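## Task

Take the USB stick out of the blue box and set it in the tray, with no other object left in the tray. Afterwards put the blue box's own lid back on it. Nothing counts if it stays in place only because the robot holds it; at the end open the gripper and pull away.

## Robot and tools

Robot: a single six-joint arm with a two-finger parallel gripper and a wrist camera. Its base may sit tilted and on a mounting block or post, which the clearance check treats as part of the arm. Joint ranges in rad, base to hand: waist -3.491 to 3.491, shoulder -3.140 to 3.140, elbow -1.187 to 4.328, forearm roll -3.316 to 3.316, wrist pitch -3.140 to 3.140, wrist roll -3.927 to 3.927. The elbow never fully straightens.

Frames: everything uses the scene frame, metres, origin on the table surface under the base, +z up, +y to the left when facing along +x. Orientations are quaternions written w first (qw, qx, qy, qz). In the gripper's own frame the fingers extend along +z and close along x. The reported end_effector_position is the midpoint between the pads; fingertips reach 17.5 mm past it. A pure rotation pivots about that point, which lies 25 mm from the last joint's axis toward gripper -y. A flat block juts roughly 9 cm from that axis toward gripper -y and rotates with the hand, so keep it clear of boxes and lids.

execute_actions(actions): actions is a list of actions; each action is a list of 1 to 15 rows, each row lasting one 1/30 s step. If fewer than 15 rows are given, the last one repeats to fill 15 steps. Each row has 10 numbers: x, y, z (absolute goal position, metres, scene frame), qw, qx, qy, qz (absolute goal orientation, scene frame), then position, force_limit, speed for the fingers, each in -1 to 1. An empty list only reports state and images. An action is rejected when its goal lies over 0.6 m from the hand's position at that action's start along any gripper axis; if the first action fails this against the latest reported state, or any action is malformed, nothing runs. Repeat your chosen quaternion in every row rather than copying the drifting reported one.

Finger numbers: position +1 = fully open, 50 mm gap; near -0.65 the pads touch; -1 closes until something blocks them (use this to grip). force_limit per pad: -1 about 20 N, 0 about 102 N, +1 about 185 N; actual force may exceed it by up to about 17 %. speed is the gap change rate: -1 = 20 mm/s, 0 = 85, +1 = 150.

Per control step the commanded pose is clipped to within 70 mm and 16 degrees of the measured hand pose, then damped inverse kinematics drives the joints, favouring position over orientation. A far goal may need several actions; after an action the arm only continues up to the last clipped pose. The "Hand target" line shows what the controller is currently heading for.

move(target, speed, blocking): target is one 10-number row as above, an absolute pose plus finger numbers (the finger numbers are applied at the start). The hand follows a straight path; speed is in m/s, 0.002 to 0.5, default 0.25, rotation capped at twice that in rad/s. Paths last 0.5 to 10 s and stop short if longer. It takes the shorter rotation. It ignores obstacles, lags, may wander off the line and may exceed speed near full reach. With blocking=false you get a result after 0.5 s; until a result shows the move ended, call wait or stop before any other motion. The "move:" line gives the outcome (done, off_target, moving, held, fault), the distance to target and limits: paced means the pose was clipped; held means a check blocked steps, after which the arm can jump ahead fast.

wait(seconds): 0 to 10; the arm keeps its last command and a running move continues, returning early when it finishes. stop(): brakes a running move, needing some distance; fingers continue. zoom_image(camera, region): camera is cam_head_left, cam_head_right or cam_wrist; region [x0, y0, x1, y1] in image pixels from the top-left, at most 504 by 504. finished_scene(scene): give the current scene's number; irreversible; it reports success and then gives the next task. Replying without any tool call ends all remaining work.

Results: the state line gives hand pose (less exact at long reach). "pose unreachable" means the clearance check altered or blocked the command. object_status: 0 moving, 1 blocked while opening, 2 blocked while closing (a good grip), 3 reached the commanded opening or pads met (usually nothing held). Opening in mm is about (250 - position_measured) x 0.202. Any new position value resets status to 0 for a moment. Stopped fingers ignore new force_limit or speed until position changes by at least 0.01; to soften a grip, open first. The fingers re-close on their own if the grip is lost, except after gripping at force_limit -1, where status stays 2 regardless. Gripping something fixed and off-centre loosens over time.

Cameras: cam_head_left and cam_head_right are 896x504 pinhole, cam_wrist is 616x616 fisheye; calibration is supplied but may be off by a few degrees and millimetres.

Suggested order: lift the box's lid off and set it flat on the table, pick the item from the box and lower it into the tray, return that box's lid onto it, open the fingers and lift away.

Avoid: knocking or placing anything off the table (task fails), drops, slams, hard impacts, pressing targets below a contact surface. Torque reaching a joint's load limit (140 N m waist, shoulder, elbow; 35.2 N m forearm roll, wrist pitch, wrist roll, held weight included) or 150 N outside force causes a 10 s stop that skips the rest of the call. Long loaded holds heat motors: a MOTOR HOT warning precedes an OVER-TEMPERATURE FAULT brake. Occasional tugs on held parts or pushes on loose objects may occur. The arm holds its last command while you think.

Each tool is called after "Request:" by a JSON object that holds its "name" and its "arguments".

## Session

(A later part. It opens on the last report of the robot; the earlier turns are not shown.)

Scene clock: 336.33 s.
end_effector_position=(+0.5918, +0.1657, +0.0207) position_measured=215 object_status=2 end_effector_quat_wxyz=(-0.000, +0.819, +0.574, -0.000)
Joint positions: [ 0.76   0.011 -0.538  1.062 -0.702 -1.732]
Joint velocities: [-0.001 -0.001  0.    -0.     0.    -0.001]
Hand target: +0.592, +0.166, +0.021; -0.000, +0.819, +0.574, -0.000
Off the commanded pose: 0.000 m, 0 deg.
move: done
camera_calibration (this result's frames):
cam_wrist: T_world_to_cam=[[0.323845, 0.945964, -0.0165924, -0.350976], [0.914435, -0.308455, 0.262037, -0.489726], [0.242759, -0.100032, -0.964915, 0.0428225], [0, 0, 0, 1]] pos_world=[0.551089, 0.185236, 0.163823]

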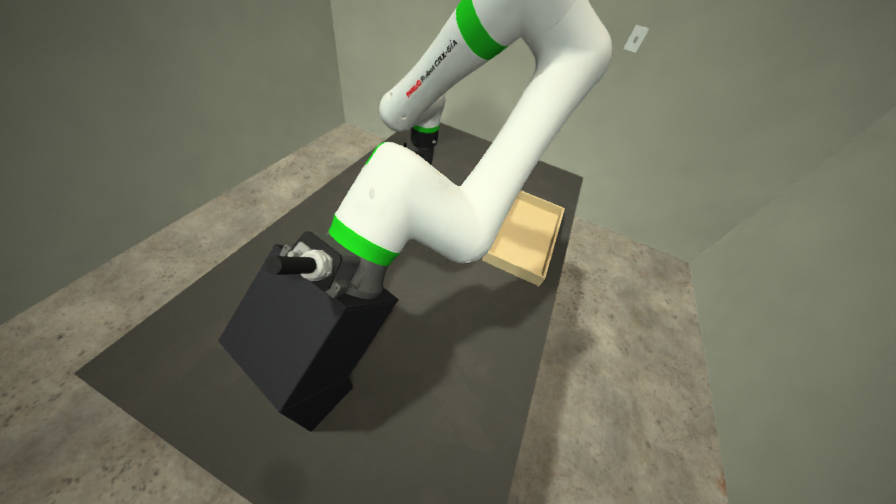

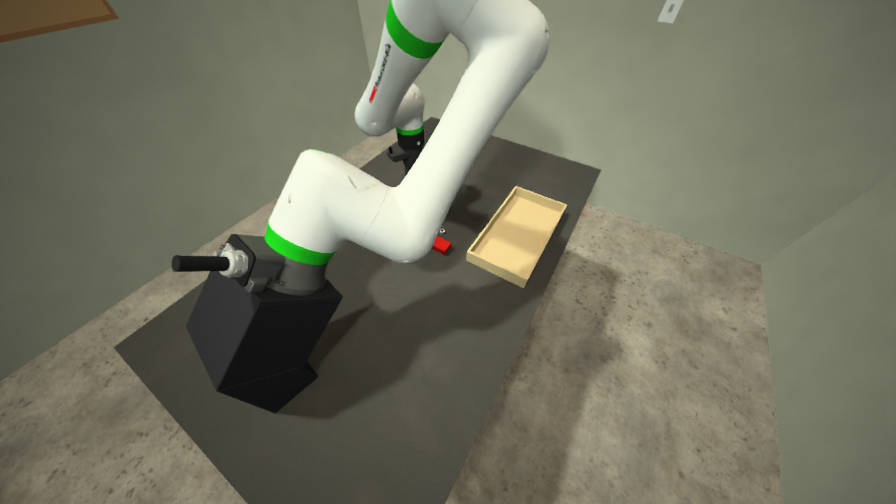

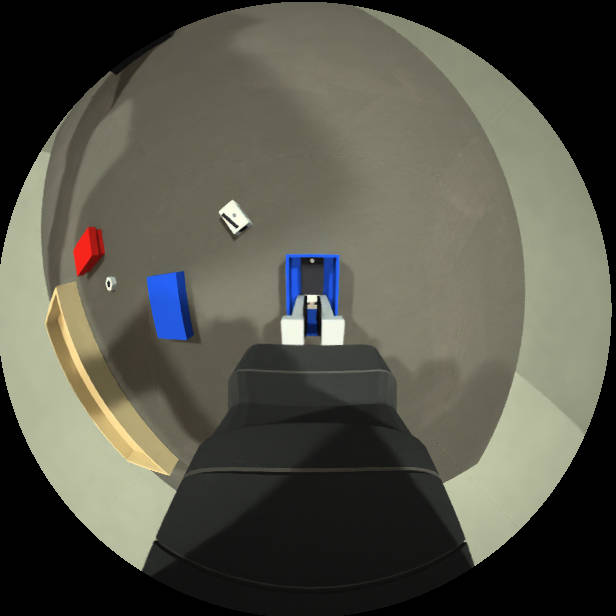

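Request:
{"name": "move", "arguments": {"target": [0.5937, 0.165, 0.06, 0, 0.8192, 0.5736, 0, -1, -0.3, -0.6], "speed": 0.025}}

Request:
{"name": "zoom_image", "arguments": {"camera": "cam_wrist", "region": [250, 230, 370, 350]}}

Scene clock: 341.93 s.
end_effector_position=(+0.5938, +0.1649, +0.0599) position_measured=215 object_status=2 end_effector_quat_wxyz=(+0.000, +0.819, +0.574, +0.000)
Joint positions: [ 0.83  -0.059 -0.533  0.992 -0.793 -1.683]
Joint velocities: [ 0.002  0.    -0.     0.    -0.001 -0.   ]
Hand target: +0.594, +0.165, +0.060; +0.000, +0.819, +0.574, +0.000
Off the commanded pose: 0.000 m, 0 deg.
move: done
camera_calibration (this result's frames):
cam_wrist: T_world_to_cam=[[0.323745, 0.945998, -0.0166615, -0.350205], [0.914411, -0.308315, 0.262287, -0.502108], [0.242986, -0.100149, -0.964846, 0.0799969], [0, 0, 0, 1]] pos_world=[0.553072, 0.184497, 0.203046]

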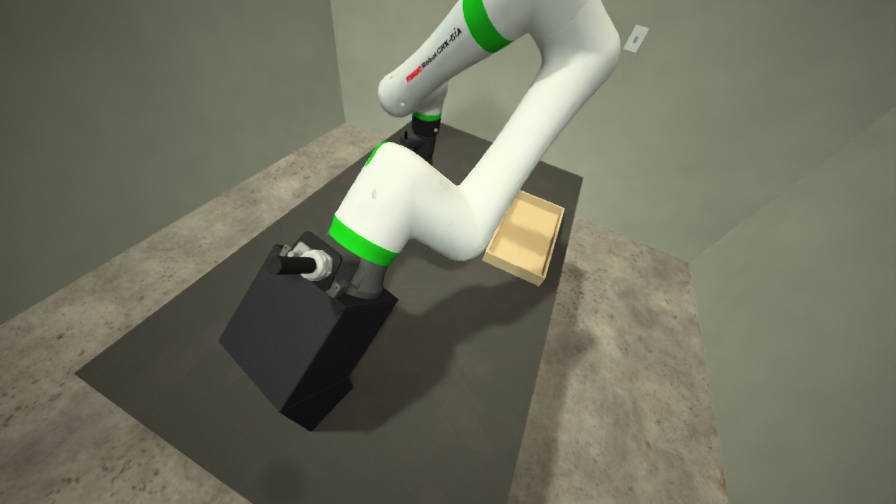

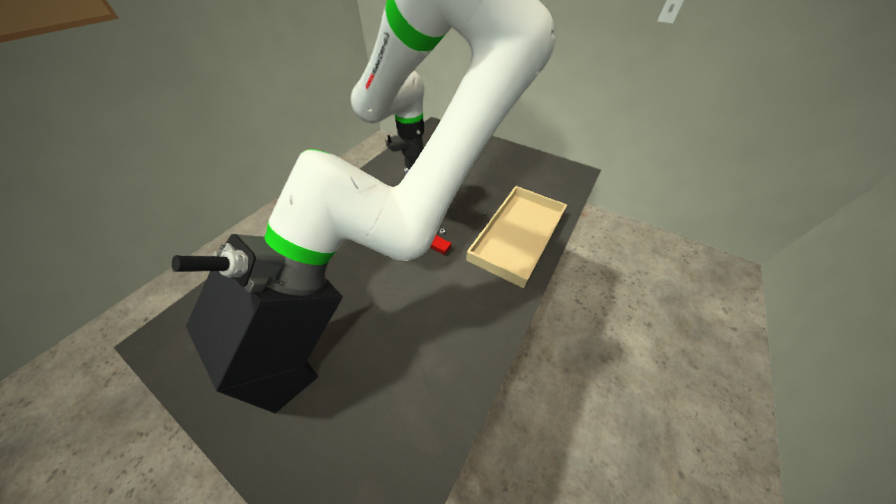

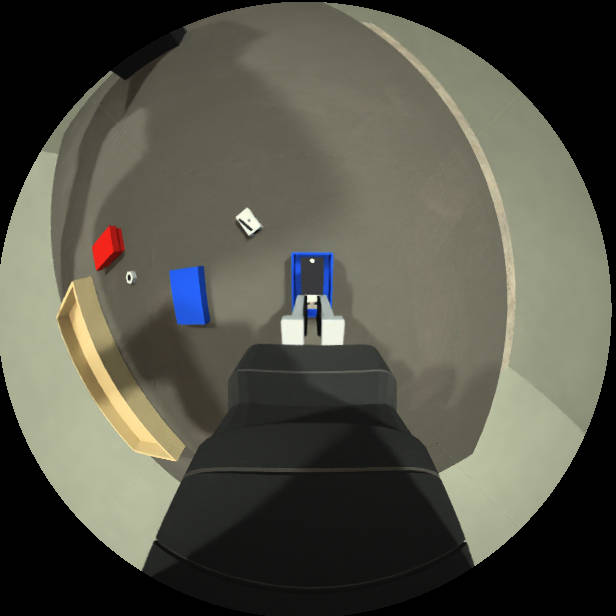

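Region (250, 230, 370, 350) of cam_wrist's 616x616 image, scaled by 4.200, with more detail than that image has.

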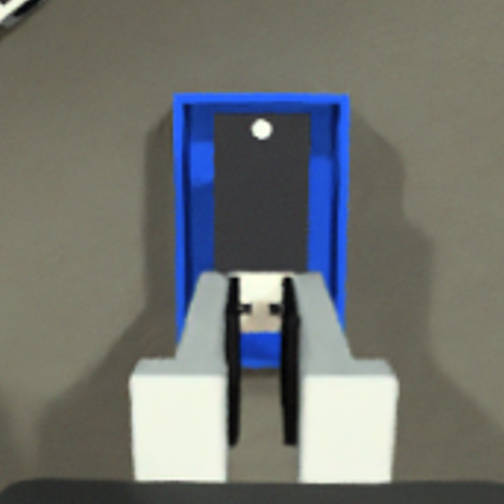

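Request:
{"name": "move", "arguments": {"target": [0.60, 0.10, 0.12, 0, 0.8192, 0.5736, 0, -1, -0.3, -0.6], "speed": 0.15}}

Request:
{"name": "move", "arguments": {"target": [0.62, -0.29, 0.11, 0, 0.8192, 0.5736, 0, -1, -0.3, -0.6], "speed": 0.2}}

Scene clock: 348.67 s.
end_effector_position=(+0.6002, +0.1000, +0.1197) position_measured=215 object_status=2 end_effector_quat_wxyz=(+0.000, +0.819, +0.574, -0.000)
Joint positions: [ 0.832 -0.247 -0.549  0.869 -0.898 -1.499]
Joint velocities: [ 0.002 -0.001  0.001 -0.    -0.001 -0.   ]
Hand target: +0.600, +0.100, +0.120; +0.000, +0.819, +0.574, +0.000
Off the commanded pose: 0.000 m, 0 deg.
move: done
camera_calibration (this result's frames):
cam_wrist: T_world_to_cam=[[0.323711, 0.946009, -0.0167017, -0.289847], [0.914446, -0.308282, 0.262203, -0.543661], [0.242897, -0.100151, -0.964868, 0.129691], [0, 0, 0, 1]] pos_world=[0.559474, 0.119585, 0.262843]

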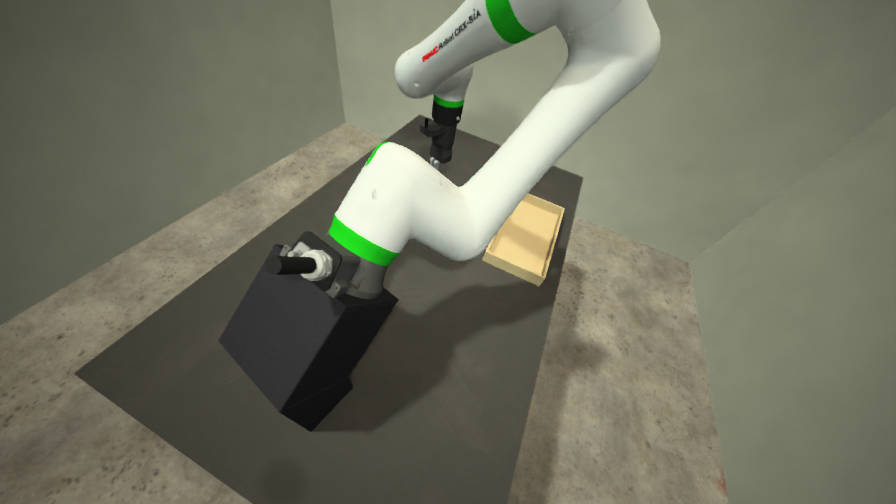

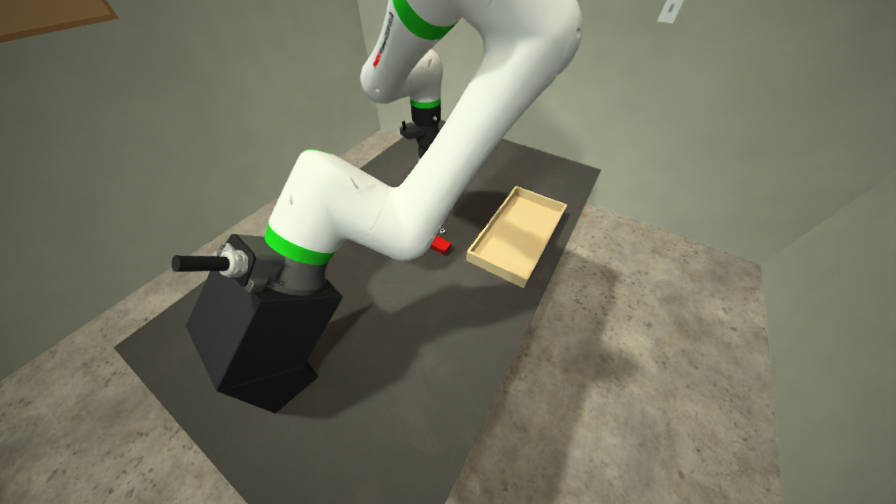

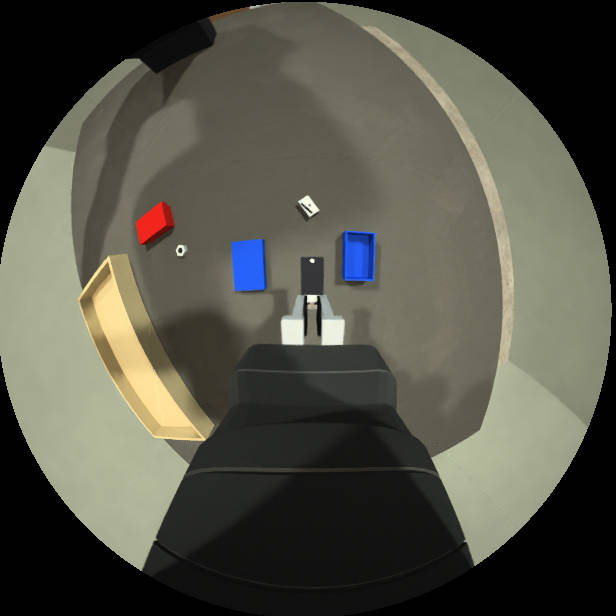

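Scene clock: 351.03 s.
end_effector_position=(+0.6208, -0.2900, +0.1091) position_measured=215 object_status=2 end_effector_quat_wxyz=(-0.000, +0.820, +0.573, +0.000)
Joint positions: [-0.17  -0.176 -0.082 -0.073 -0.827 -0.04 ]
Joint velocities: [ 0.     0.001  0.001 -0.002 -0.001  0.001]
Hand target: +0.621, -0.290, +0.109; -0.000, +0.820, +0.573, +0.000
Off the commanded pose: 0.001 m, 0 deg.
move: done
camera_calibration (this result's frames):
cam_wrist: T_world_to_cam=[[0.325882, 0.94527, -0.0163081, 0.0706376], [0.913745, -0.310493, 0.262038, -0.680169], [0.242633, -0.100295, -0.96492, 0.0755394], [0, 0, 0, 1]] pos_world=[0.580153, -0.270383, 0.252272]

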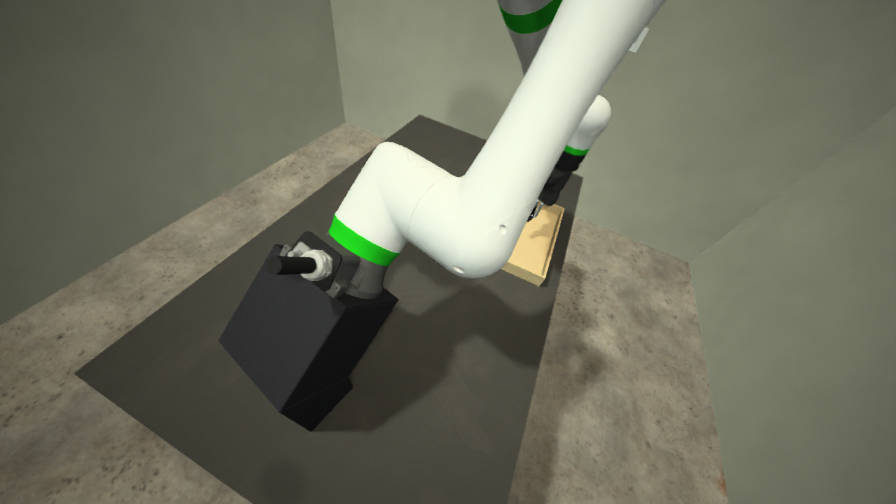

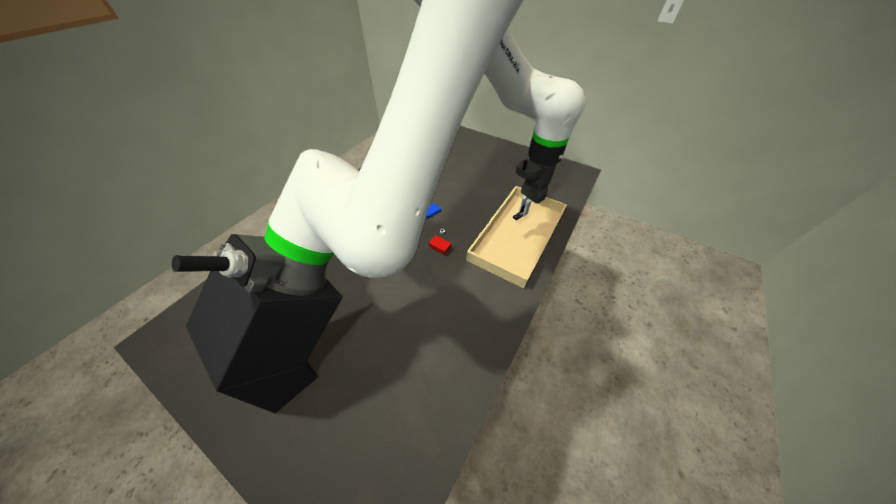

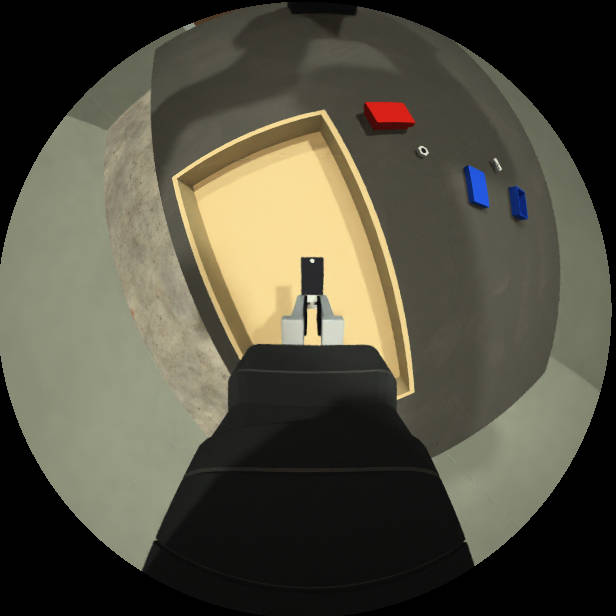

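Request:
{"name": "move", "arguments": {"target": [0.62, -0.29, 0.032, 0, 0.8192, 0.5736, 0, -1, -0.3, -0.6], "speed": 0.06}}

Request:
{"name": "zoom_image", "arguments": {"camera": "cam_wrist", "region": [250, 230, 370, 350]}}

Scene clock: 354.90 s.
end_effector_position=(+0.6199, -0.2898, +0.0321) position_measured=215 object_status=2 end_effector_quat_wxyz=(+0.000, +0.819, +0.574, -0.000)
Joint positions: [-0.159 -0.041 -0.082 -0.072 -0.691 -0.039]
Joint velocities: [ 0.002 -0.     0.    -0.001  0.001  0.001]
Hand target: +0.620, -0.290, +0.032; +0.000, +0.819, +0.574, -0.000
Off the commanded pose: 0.000 m, 0 deg.
move: done
camera_calibration (this result's frames):
cam_wrist: T_world_to_cam=[[0.323798, 0.94598, -0.0166238, 0.0710611], [0.914438, -0.308396, 0.262097, -0.658935], [0.242812, -0.100068, -0.964898, 0.00143532], [0, 0, 0, 1]] pos_world=[0.579197, -0.270291, 0.175271]

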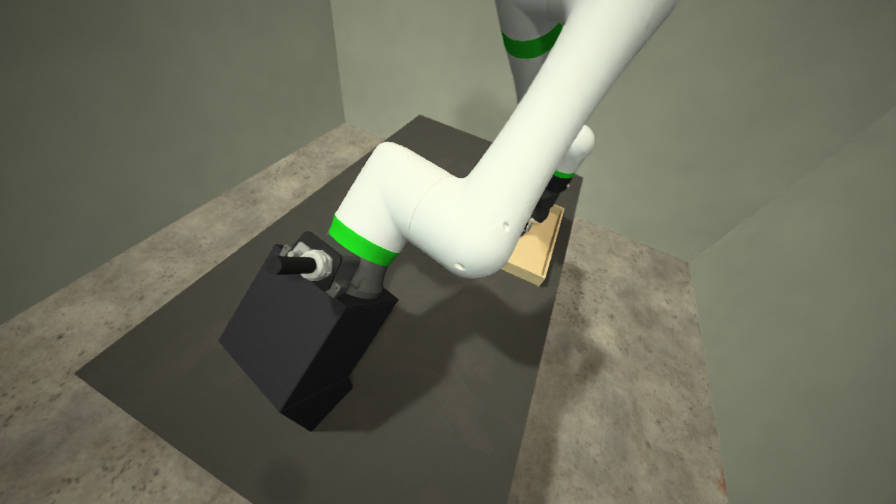

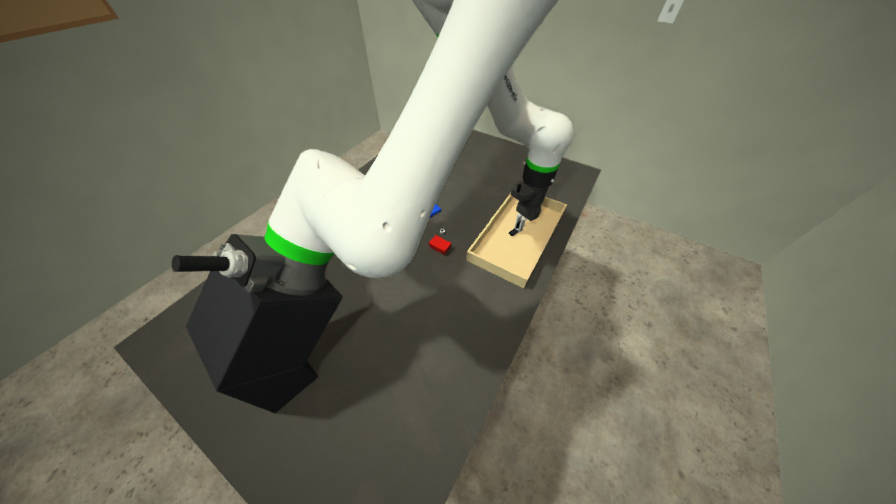

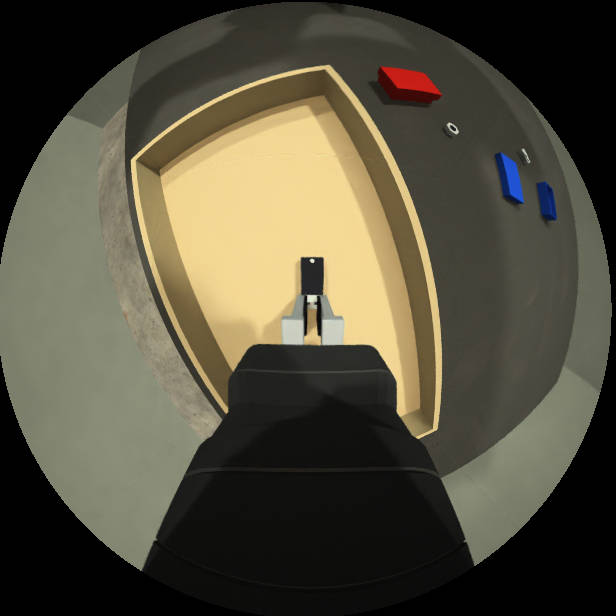

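Region (250, 230, 370, 350) of cam_wrist's 616x616 image, scaled by 4.200, with more detail than that image has.

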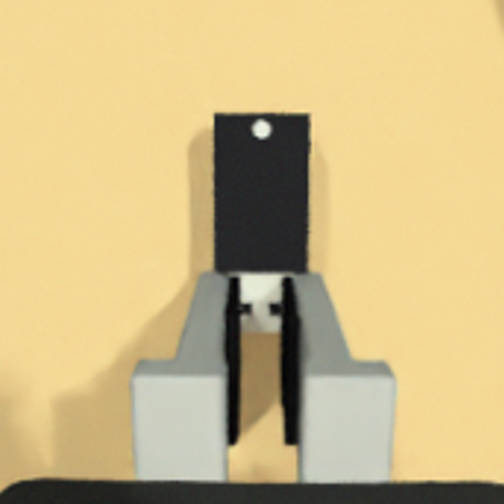

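Request:
{"name": "move", "arguments": {"target": [0.62, -0.29, 0.0255, 0, 0.8192, 0.5736, 0, -1, -0.3, -0.6], "speed": 0.01}}

Request:
{"name": "zoom_image", "arguments": {"camera": "cam_wrist", "region": [250, 230, 370, 350]}}

Scene clock: 363.43 s.
end_effector_position=(+0.6200, -0.2900, +0.0255) position_measured=215 object_status=2 end_effector_quat_wxyz=(+0.000, +0.819, +0.574, +0.000)
Joint positions: [-0.159 -0.028 -0.08  -0.072 -0.681 -0.038]
Joint velocities: [ 0.001 -0.001  0.    -0.     0.     0.   ]
Hand target: +0.620, -0.290, +0.026; +0.000, +0.819, +0.574, -0.000
Off the commanded pose: 0.000 m, 0 deg.
move: done
camera_calibration (this result's frames):
cam_wrist: T_world_to_cam=[[0.323862, 0.945959, -0.0165746, 0.0710138], [0.914423, -0.308473, 0.262058, -0.657338], [0.242784, -0.100027, -0.96491, -0.00497231], [0, 0, 0, 1]] pos_world=[0.579294, -0.270445, 0.16864]

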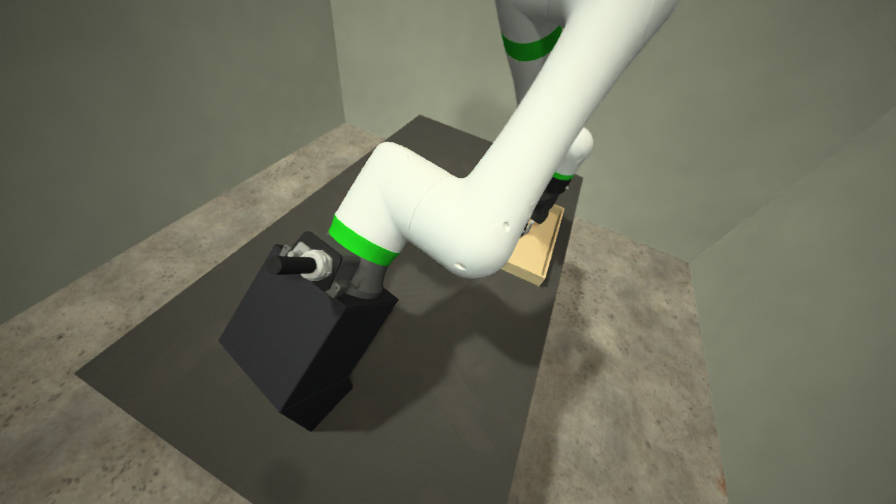

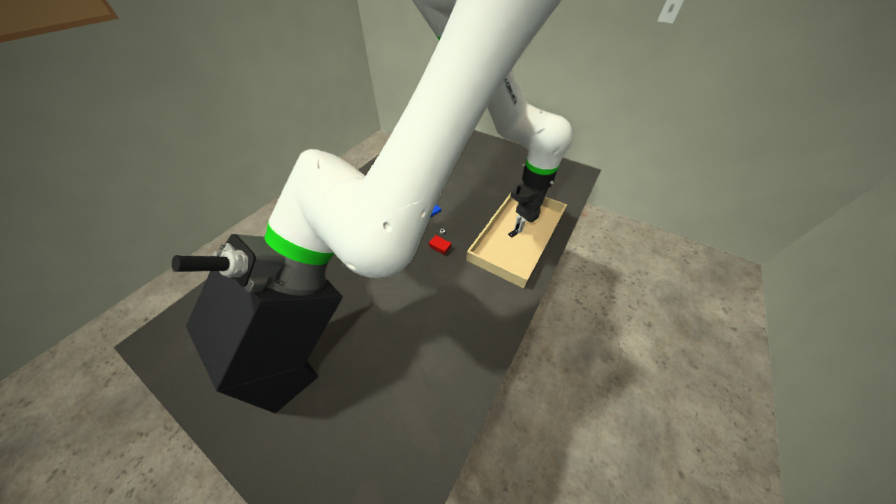

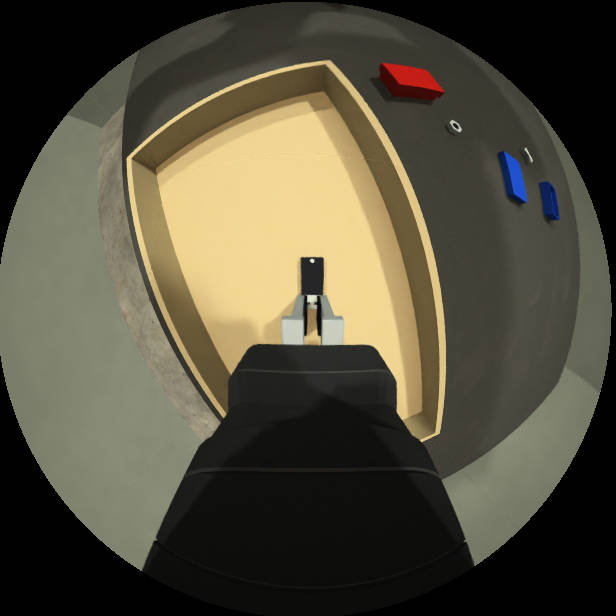

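Region (250, 230, 370, 350) of cam_wrist's 616x616 image, scaled by 4.200, with more detail than that image has.

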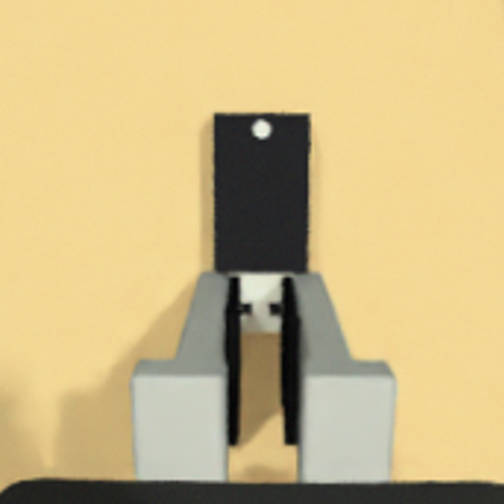

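Very close to the floor now. Release.

Request:
{"name": "move", "arguments": {"target": [0.62, -0.29, 0.0255, 0, 0.8192, 0.5736, 0, 0.2, -0.3, -0.5], "speed": 0.01}}

Request:
{"name": "move", "arguments": {"target": [0.62, -0.29, 0.11, 0, 0.8192, 0.5736, 0, 1, -0.5, 0], "speed": 0.1}}

Scene clock: 367.30 s.
end_effector_position=(+0.6200, -0.2900, +0.0255) position_measured=123 object_status=3 end_effector_quat_wxyz=(+0.000, +0.819, +0.574, +0.000)
Joint positions: [-0.159 -0.028 -0.08  -0.072 -0.681 -0.038]
Joint velocities: [ 0.001  0.001 -0.    -0.    -0.    -0.001]
Hand target: +0.620, -0.290, +0.025; +0.000, +0.819, +0.574, -0.000
Off the commanded pose: 0.000 m, 0 deg.
move: done
camera_calibration (this result's frames):
cam_wrist: T_world_to_cam=[[0.323817, 0.945974, -0.0165746, 0.0710463], [0.914437, -0.30843, 0.26206, -0.657346], [0.24279, -0.100016, -0.964909, -0.00499413], [0, 0, 0, 1]] pos_world=[0.579308, -0.270453, 0.168623]

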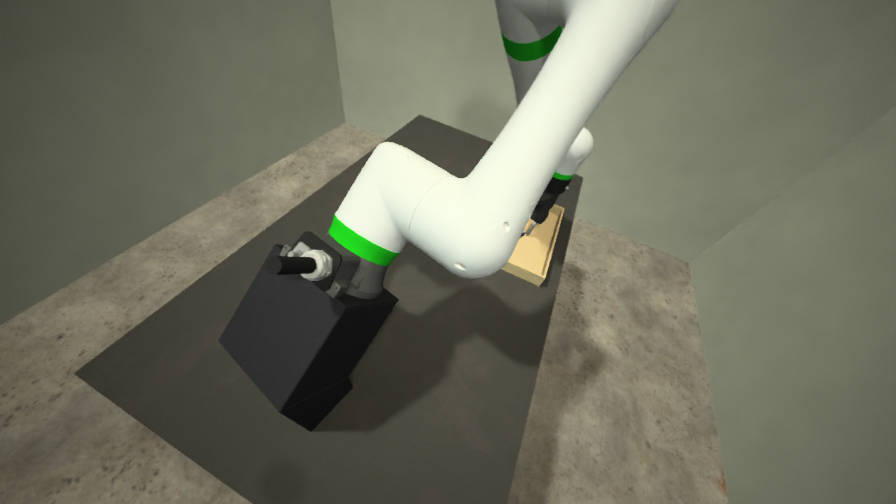

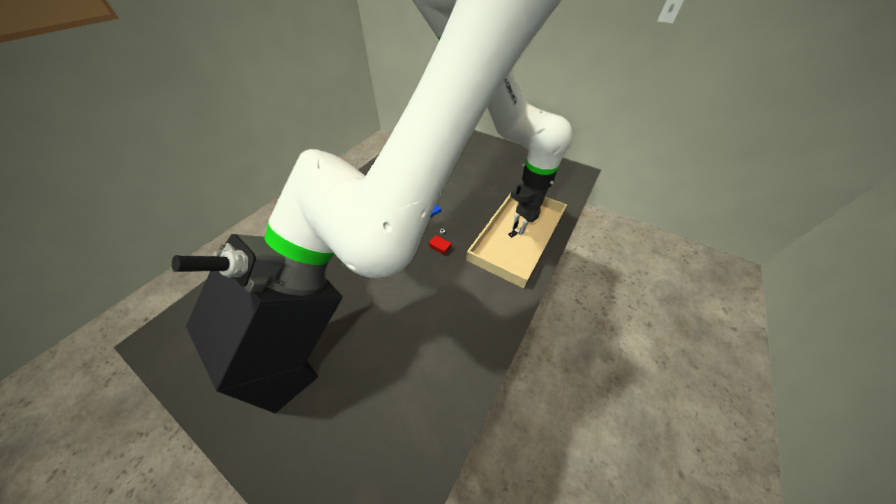

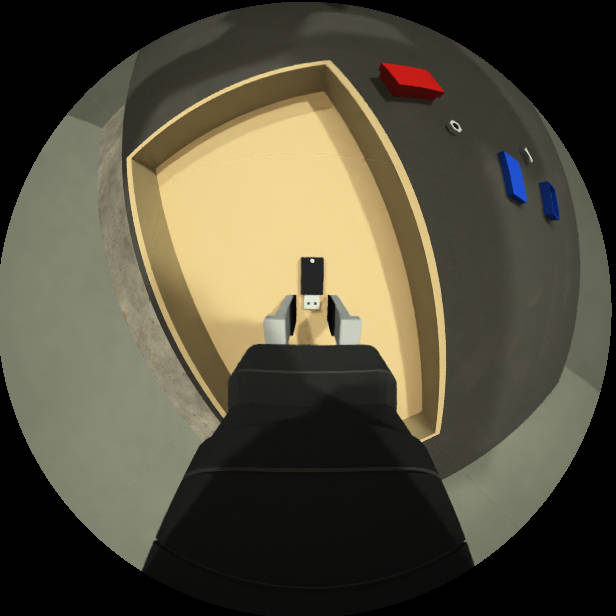

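Scene clock: 368.47 s.
end_effector_position=(+0.6201, -0.2902, +0.1098) position_measured=3 object_status=3 end_effector_quat_wxyz=(-0.000, +0.819, +0.574, -0.000)
Joint positions: [-0.17  -0.178 -0.084 -0.073 -0.827 -0.037]
Joint velocities: [ 0.001 -0.     0.001  0.001  0.001 -0.   ]
Hand target: +0.620, -0.290, +0.110; -0.000, +0.819, +0.574, +0.000
Off the commanded pose: 0.000 m, 0 deg.
move: done
camera_calibration (this result's frames):
cam_wrist: T_world_to_cam=[[0.323914, 0.945942, -0.0165084, 0.0725054], [0.914433, -0.308553, 0.261929, -0.679573], [0.242676, -0.0999384, -0.964946, 0.0764271], [0, 0, 0, 1]] pos_world=[0.579392, -0.270633, 0.252945]

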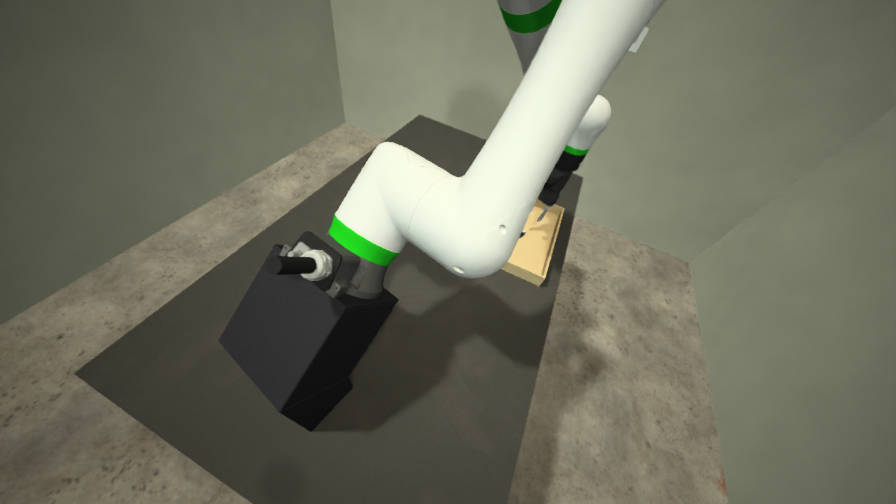

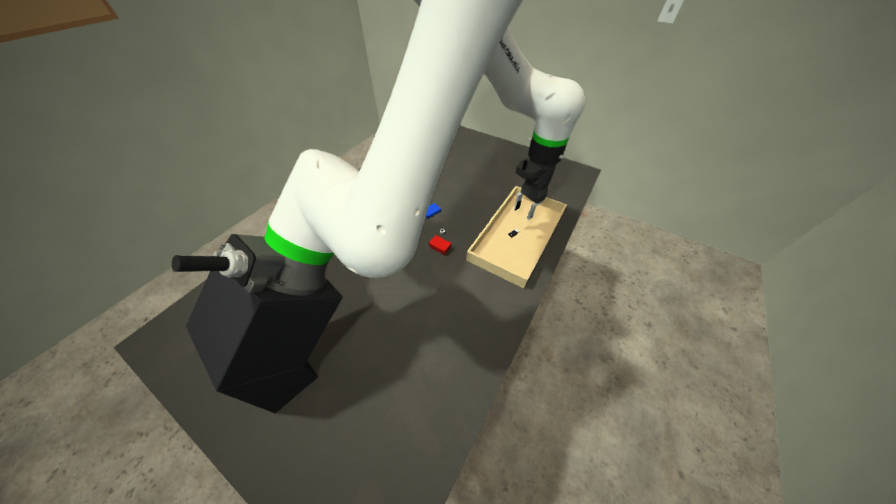

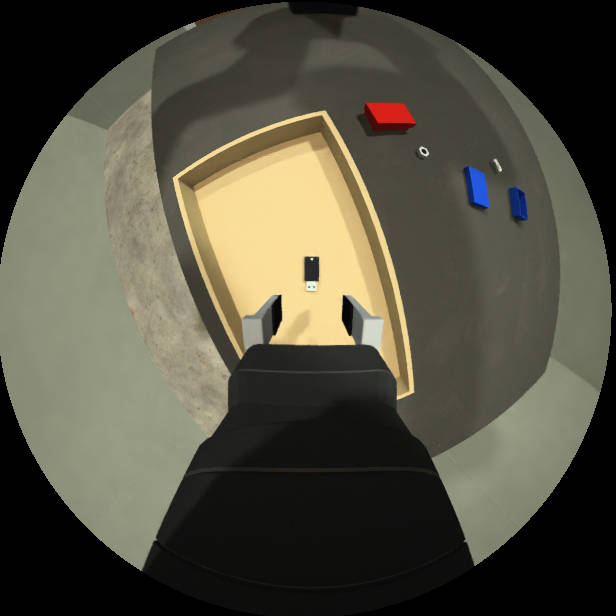

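Request:
{"name": "move", "arguments": {"target": [0.5429, 0.0333, 0.06, 0, 0.8192, 0.5736, 0, 1, -0.5, 0], "speed": 0.2}}

Request:
{"name": "zoom_image", "arguments": {"camera": "cam_wrist", "region": [230, 230, 390, 350]}}

Scene clock: 373.40 s.
end_effector_position=(+0.5420, +0.0333, +0.0609) position_measured=3 object_status=3 end_effector_quat_wxyz=(-0.000, +0.819, +0.574, -0.000)
Joint positions: [ 0.607 -0.298 -0.763  0.953 -0.633 -1.498]
Joint velocities: [ 0.     0.001 -0.001  0.002  0.001 -0.003]
Hand target: +0.542, +0.033, +0.061; -0.000, +0.819, +0.574, -0.000
Off the commanded pose: 0.001 m, 0 deg.
move: done
camera_calibration (this result's frames):
cam_wrist: T_world_to_cam=[[0.322228, 0.946516, -0.0166254, -0.208043], [0.915086, -0.306934, 0.261551, -0.495944], [0.242459, -0.0994928, -0.965046, 0.0806099], [0, 0, 0, 1]] pos_world=[0.501324, 0.0527143, 0.204048]

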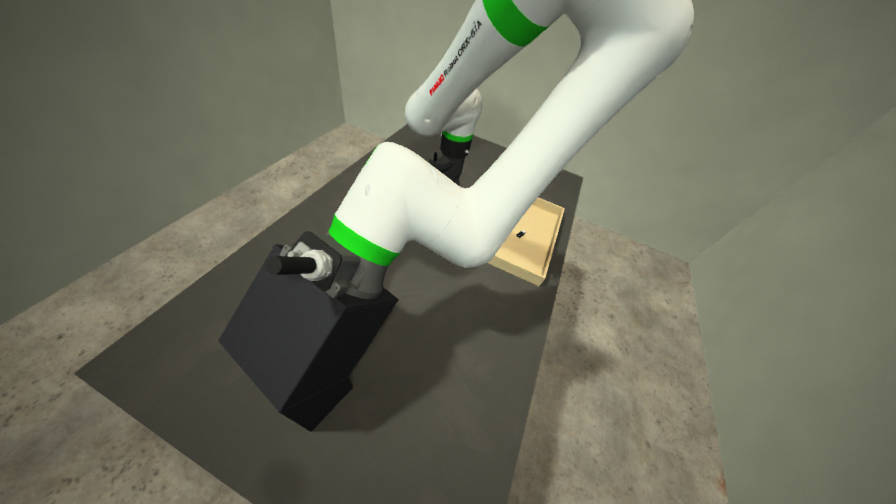

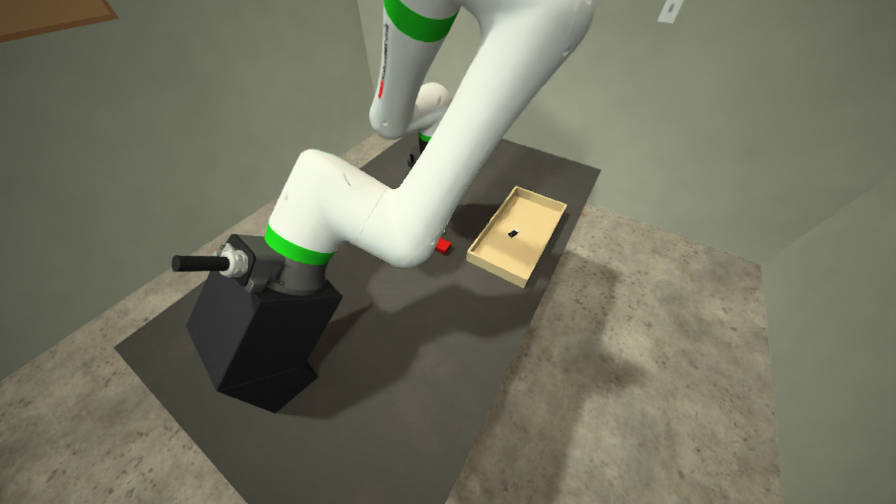

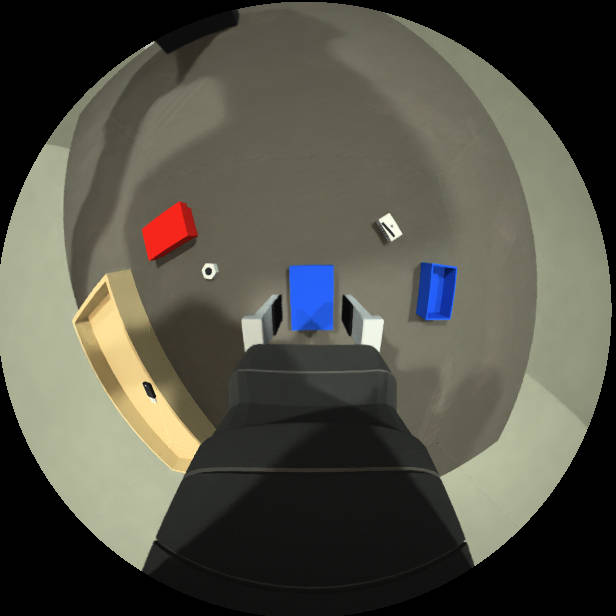

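Region (230, 230, 390, 350) of cam_wrist's 616x616 image, scaled by 3.150, with more detail than that image has; it fills the top 378 rows of this view, and the rest is white.

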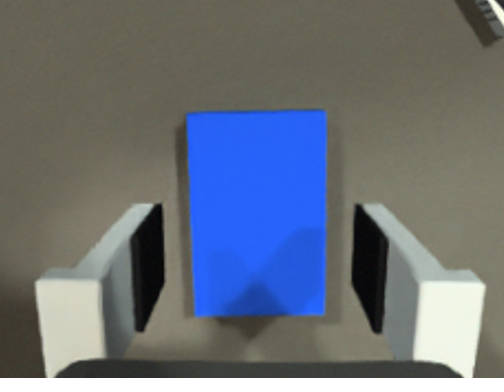

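Request:
{"name": "move", "arguments": {"target": [0.5429, 0.0333, 0.0197, 0, 0.8192, 0.5736, 0, 1, -0.5, 0], "speed": 0.035}}

Request:
{"name": "move", "arguments": {"target": [0.5429, 0.0333, 0.0197, 0, 0.8192, 0.5736, 0, -1, -0.5, -0.4], "speed": 0.01}}

Request:
{"name": "zoom_image", "arguments": {"camera": "cam_wrist", "region": [230, 230, 390, 350]}}

Scene clock: 379.07 s.
end_effector_position=(+0.5428, +0.0334, +0.0198) position_measured=3 object_status=3 end_effector_quat_wxyz=(-0.000, +0.819, +0.573, -0.000)
Joint positions: [ 0.511 -0.199 -0.766  1.067 -0.508 -1.579]
Joint velocities: [-0.  0. -0.  0. -0.  0.]
Hand target: +0.543, +0.033, +0.020; -0.000, +0.819, +0.573, -0.000
Off the commanded pose: 0.000 m, 0 deg.
move: done
camera_calibration (this result's frames):
cam_wrist: T_world_to_cam=[[0.324041, 0.945901, -0.0164198, -0.210085], [0.914429, -0.308716, 0.261751, -0.485451], [0.242522, -0.0998329, -0.964996, 0.0407456], [0, 0, 0, 1]] pos_world=[0.502105, 0.0529211, 0.162937]

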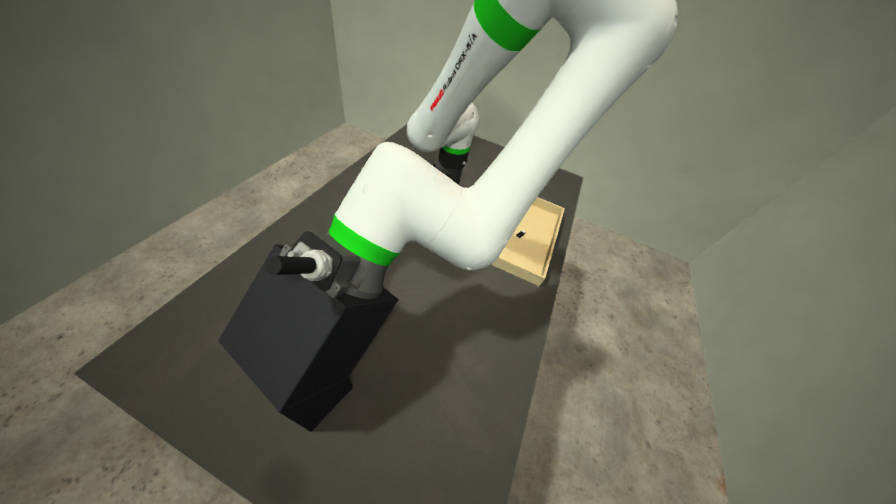

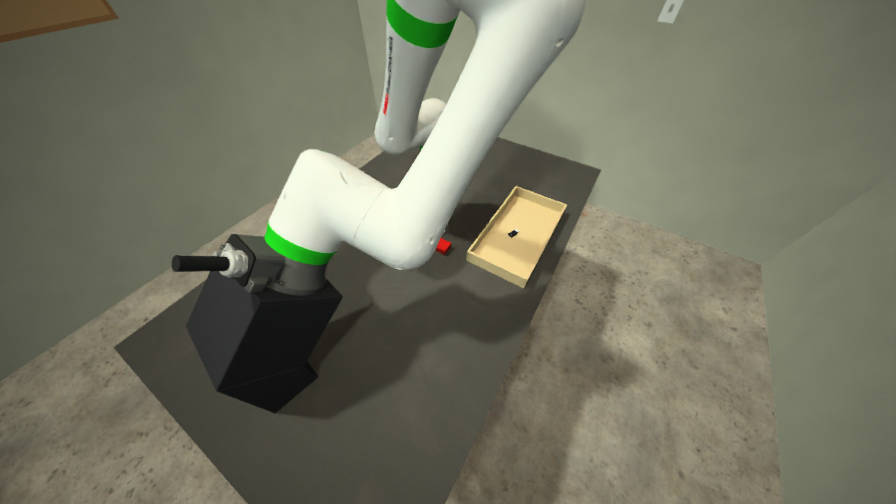

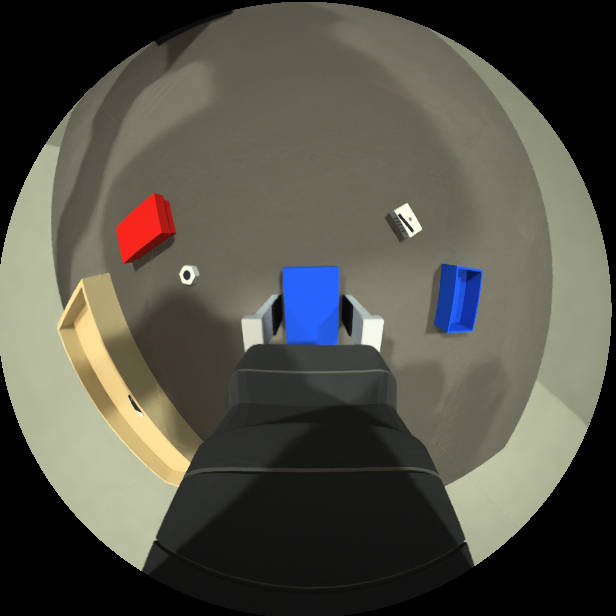

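Scene clock: 379.77 s.
end_effector_position=(+0.5428, +0.0333, +0.0197) position_measured=49 object_status=2 end_effector_quat_wxyz=(-0.000, +0.819, +0.574, -0.000)
Joint positions: [ 0.511 -0.199 -0.766  1.068 -0.508 -1.579]
Joint velocities: [ 0.001 -0.001  0.    -0.    -0.001 -0.001]
Hand target: +0.543, +0.033, +0.020; -0.000, +0.819, +0.574, -0.000
Off the commanded pose: 0.000 m, 0 deg.
move: done
camera_calibration (this result's frames):
cam_wrist: T_world_to_cam=[[0.323823, 0.945972, -0.0166088, -0.209886], [0.914455, -0.308435, 0.261993, -0.485559], [0.242715, -0.100027, -0.964927, 0.0405109], [0, 0, 0, 1]] pos_world=[0.502155, 0.0528347, 0.162817]

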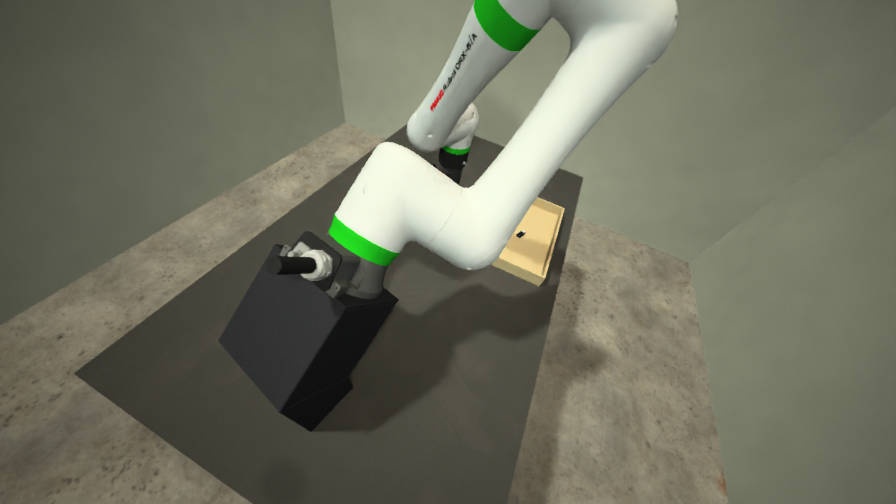

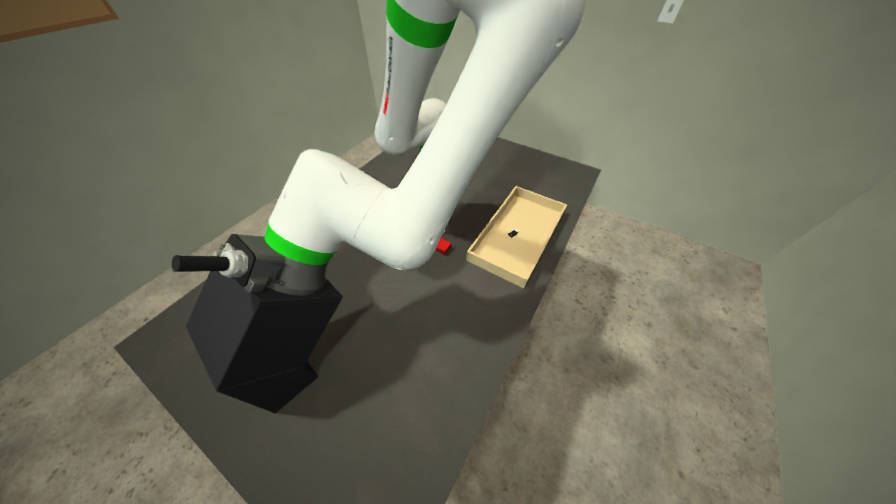

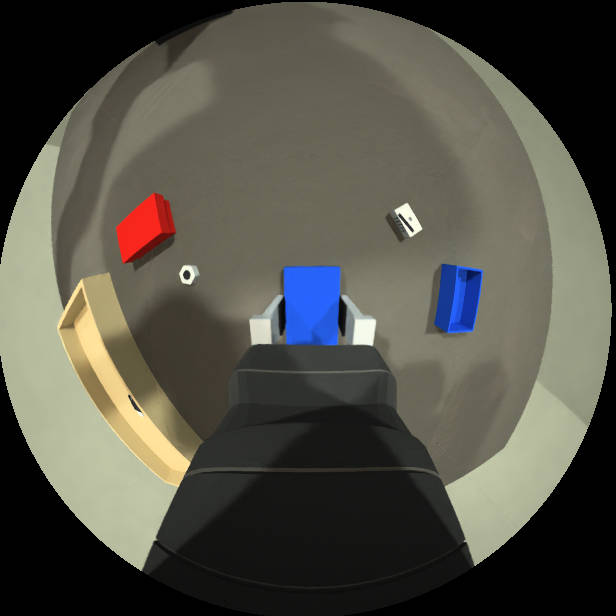

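Region (230, 230, 390, 350) of cam_wrist's 616x616 image, scaled by 3.150, with more detail than that image has; it fills the top 378 rows of this view, and the rest is white.

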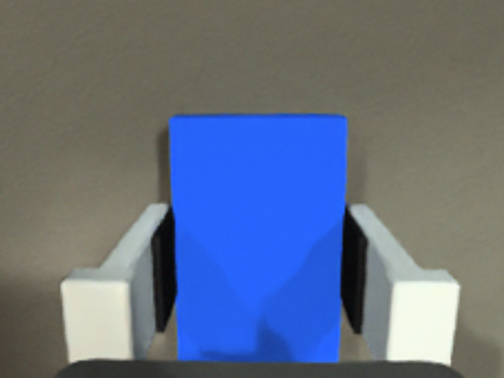

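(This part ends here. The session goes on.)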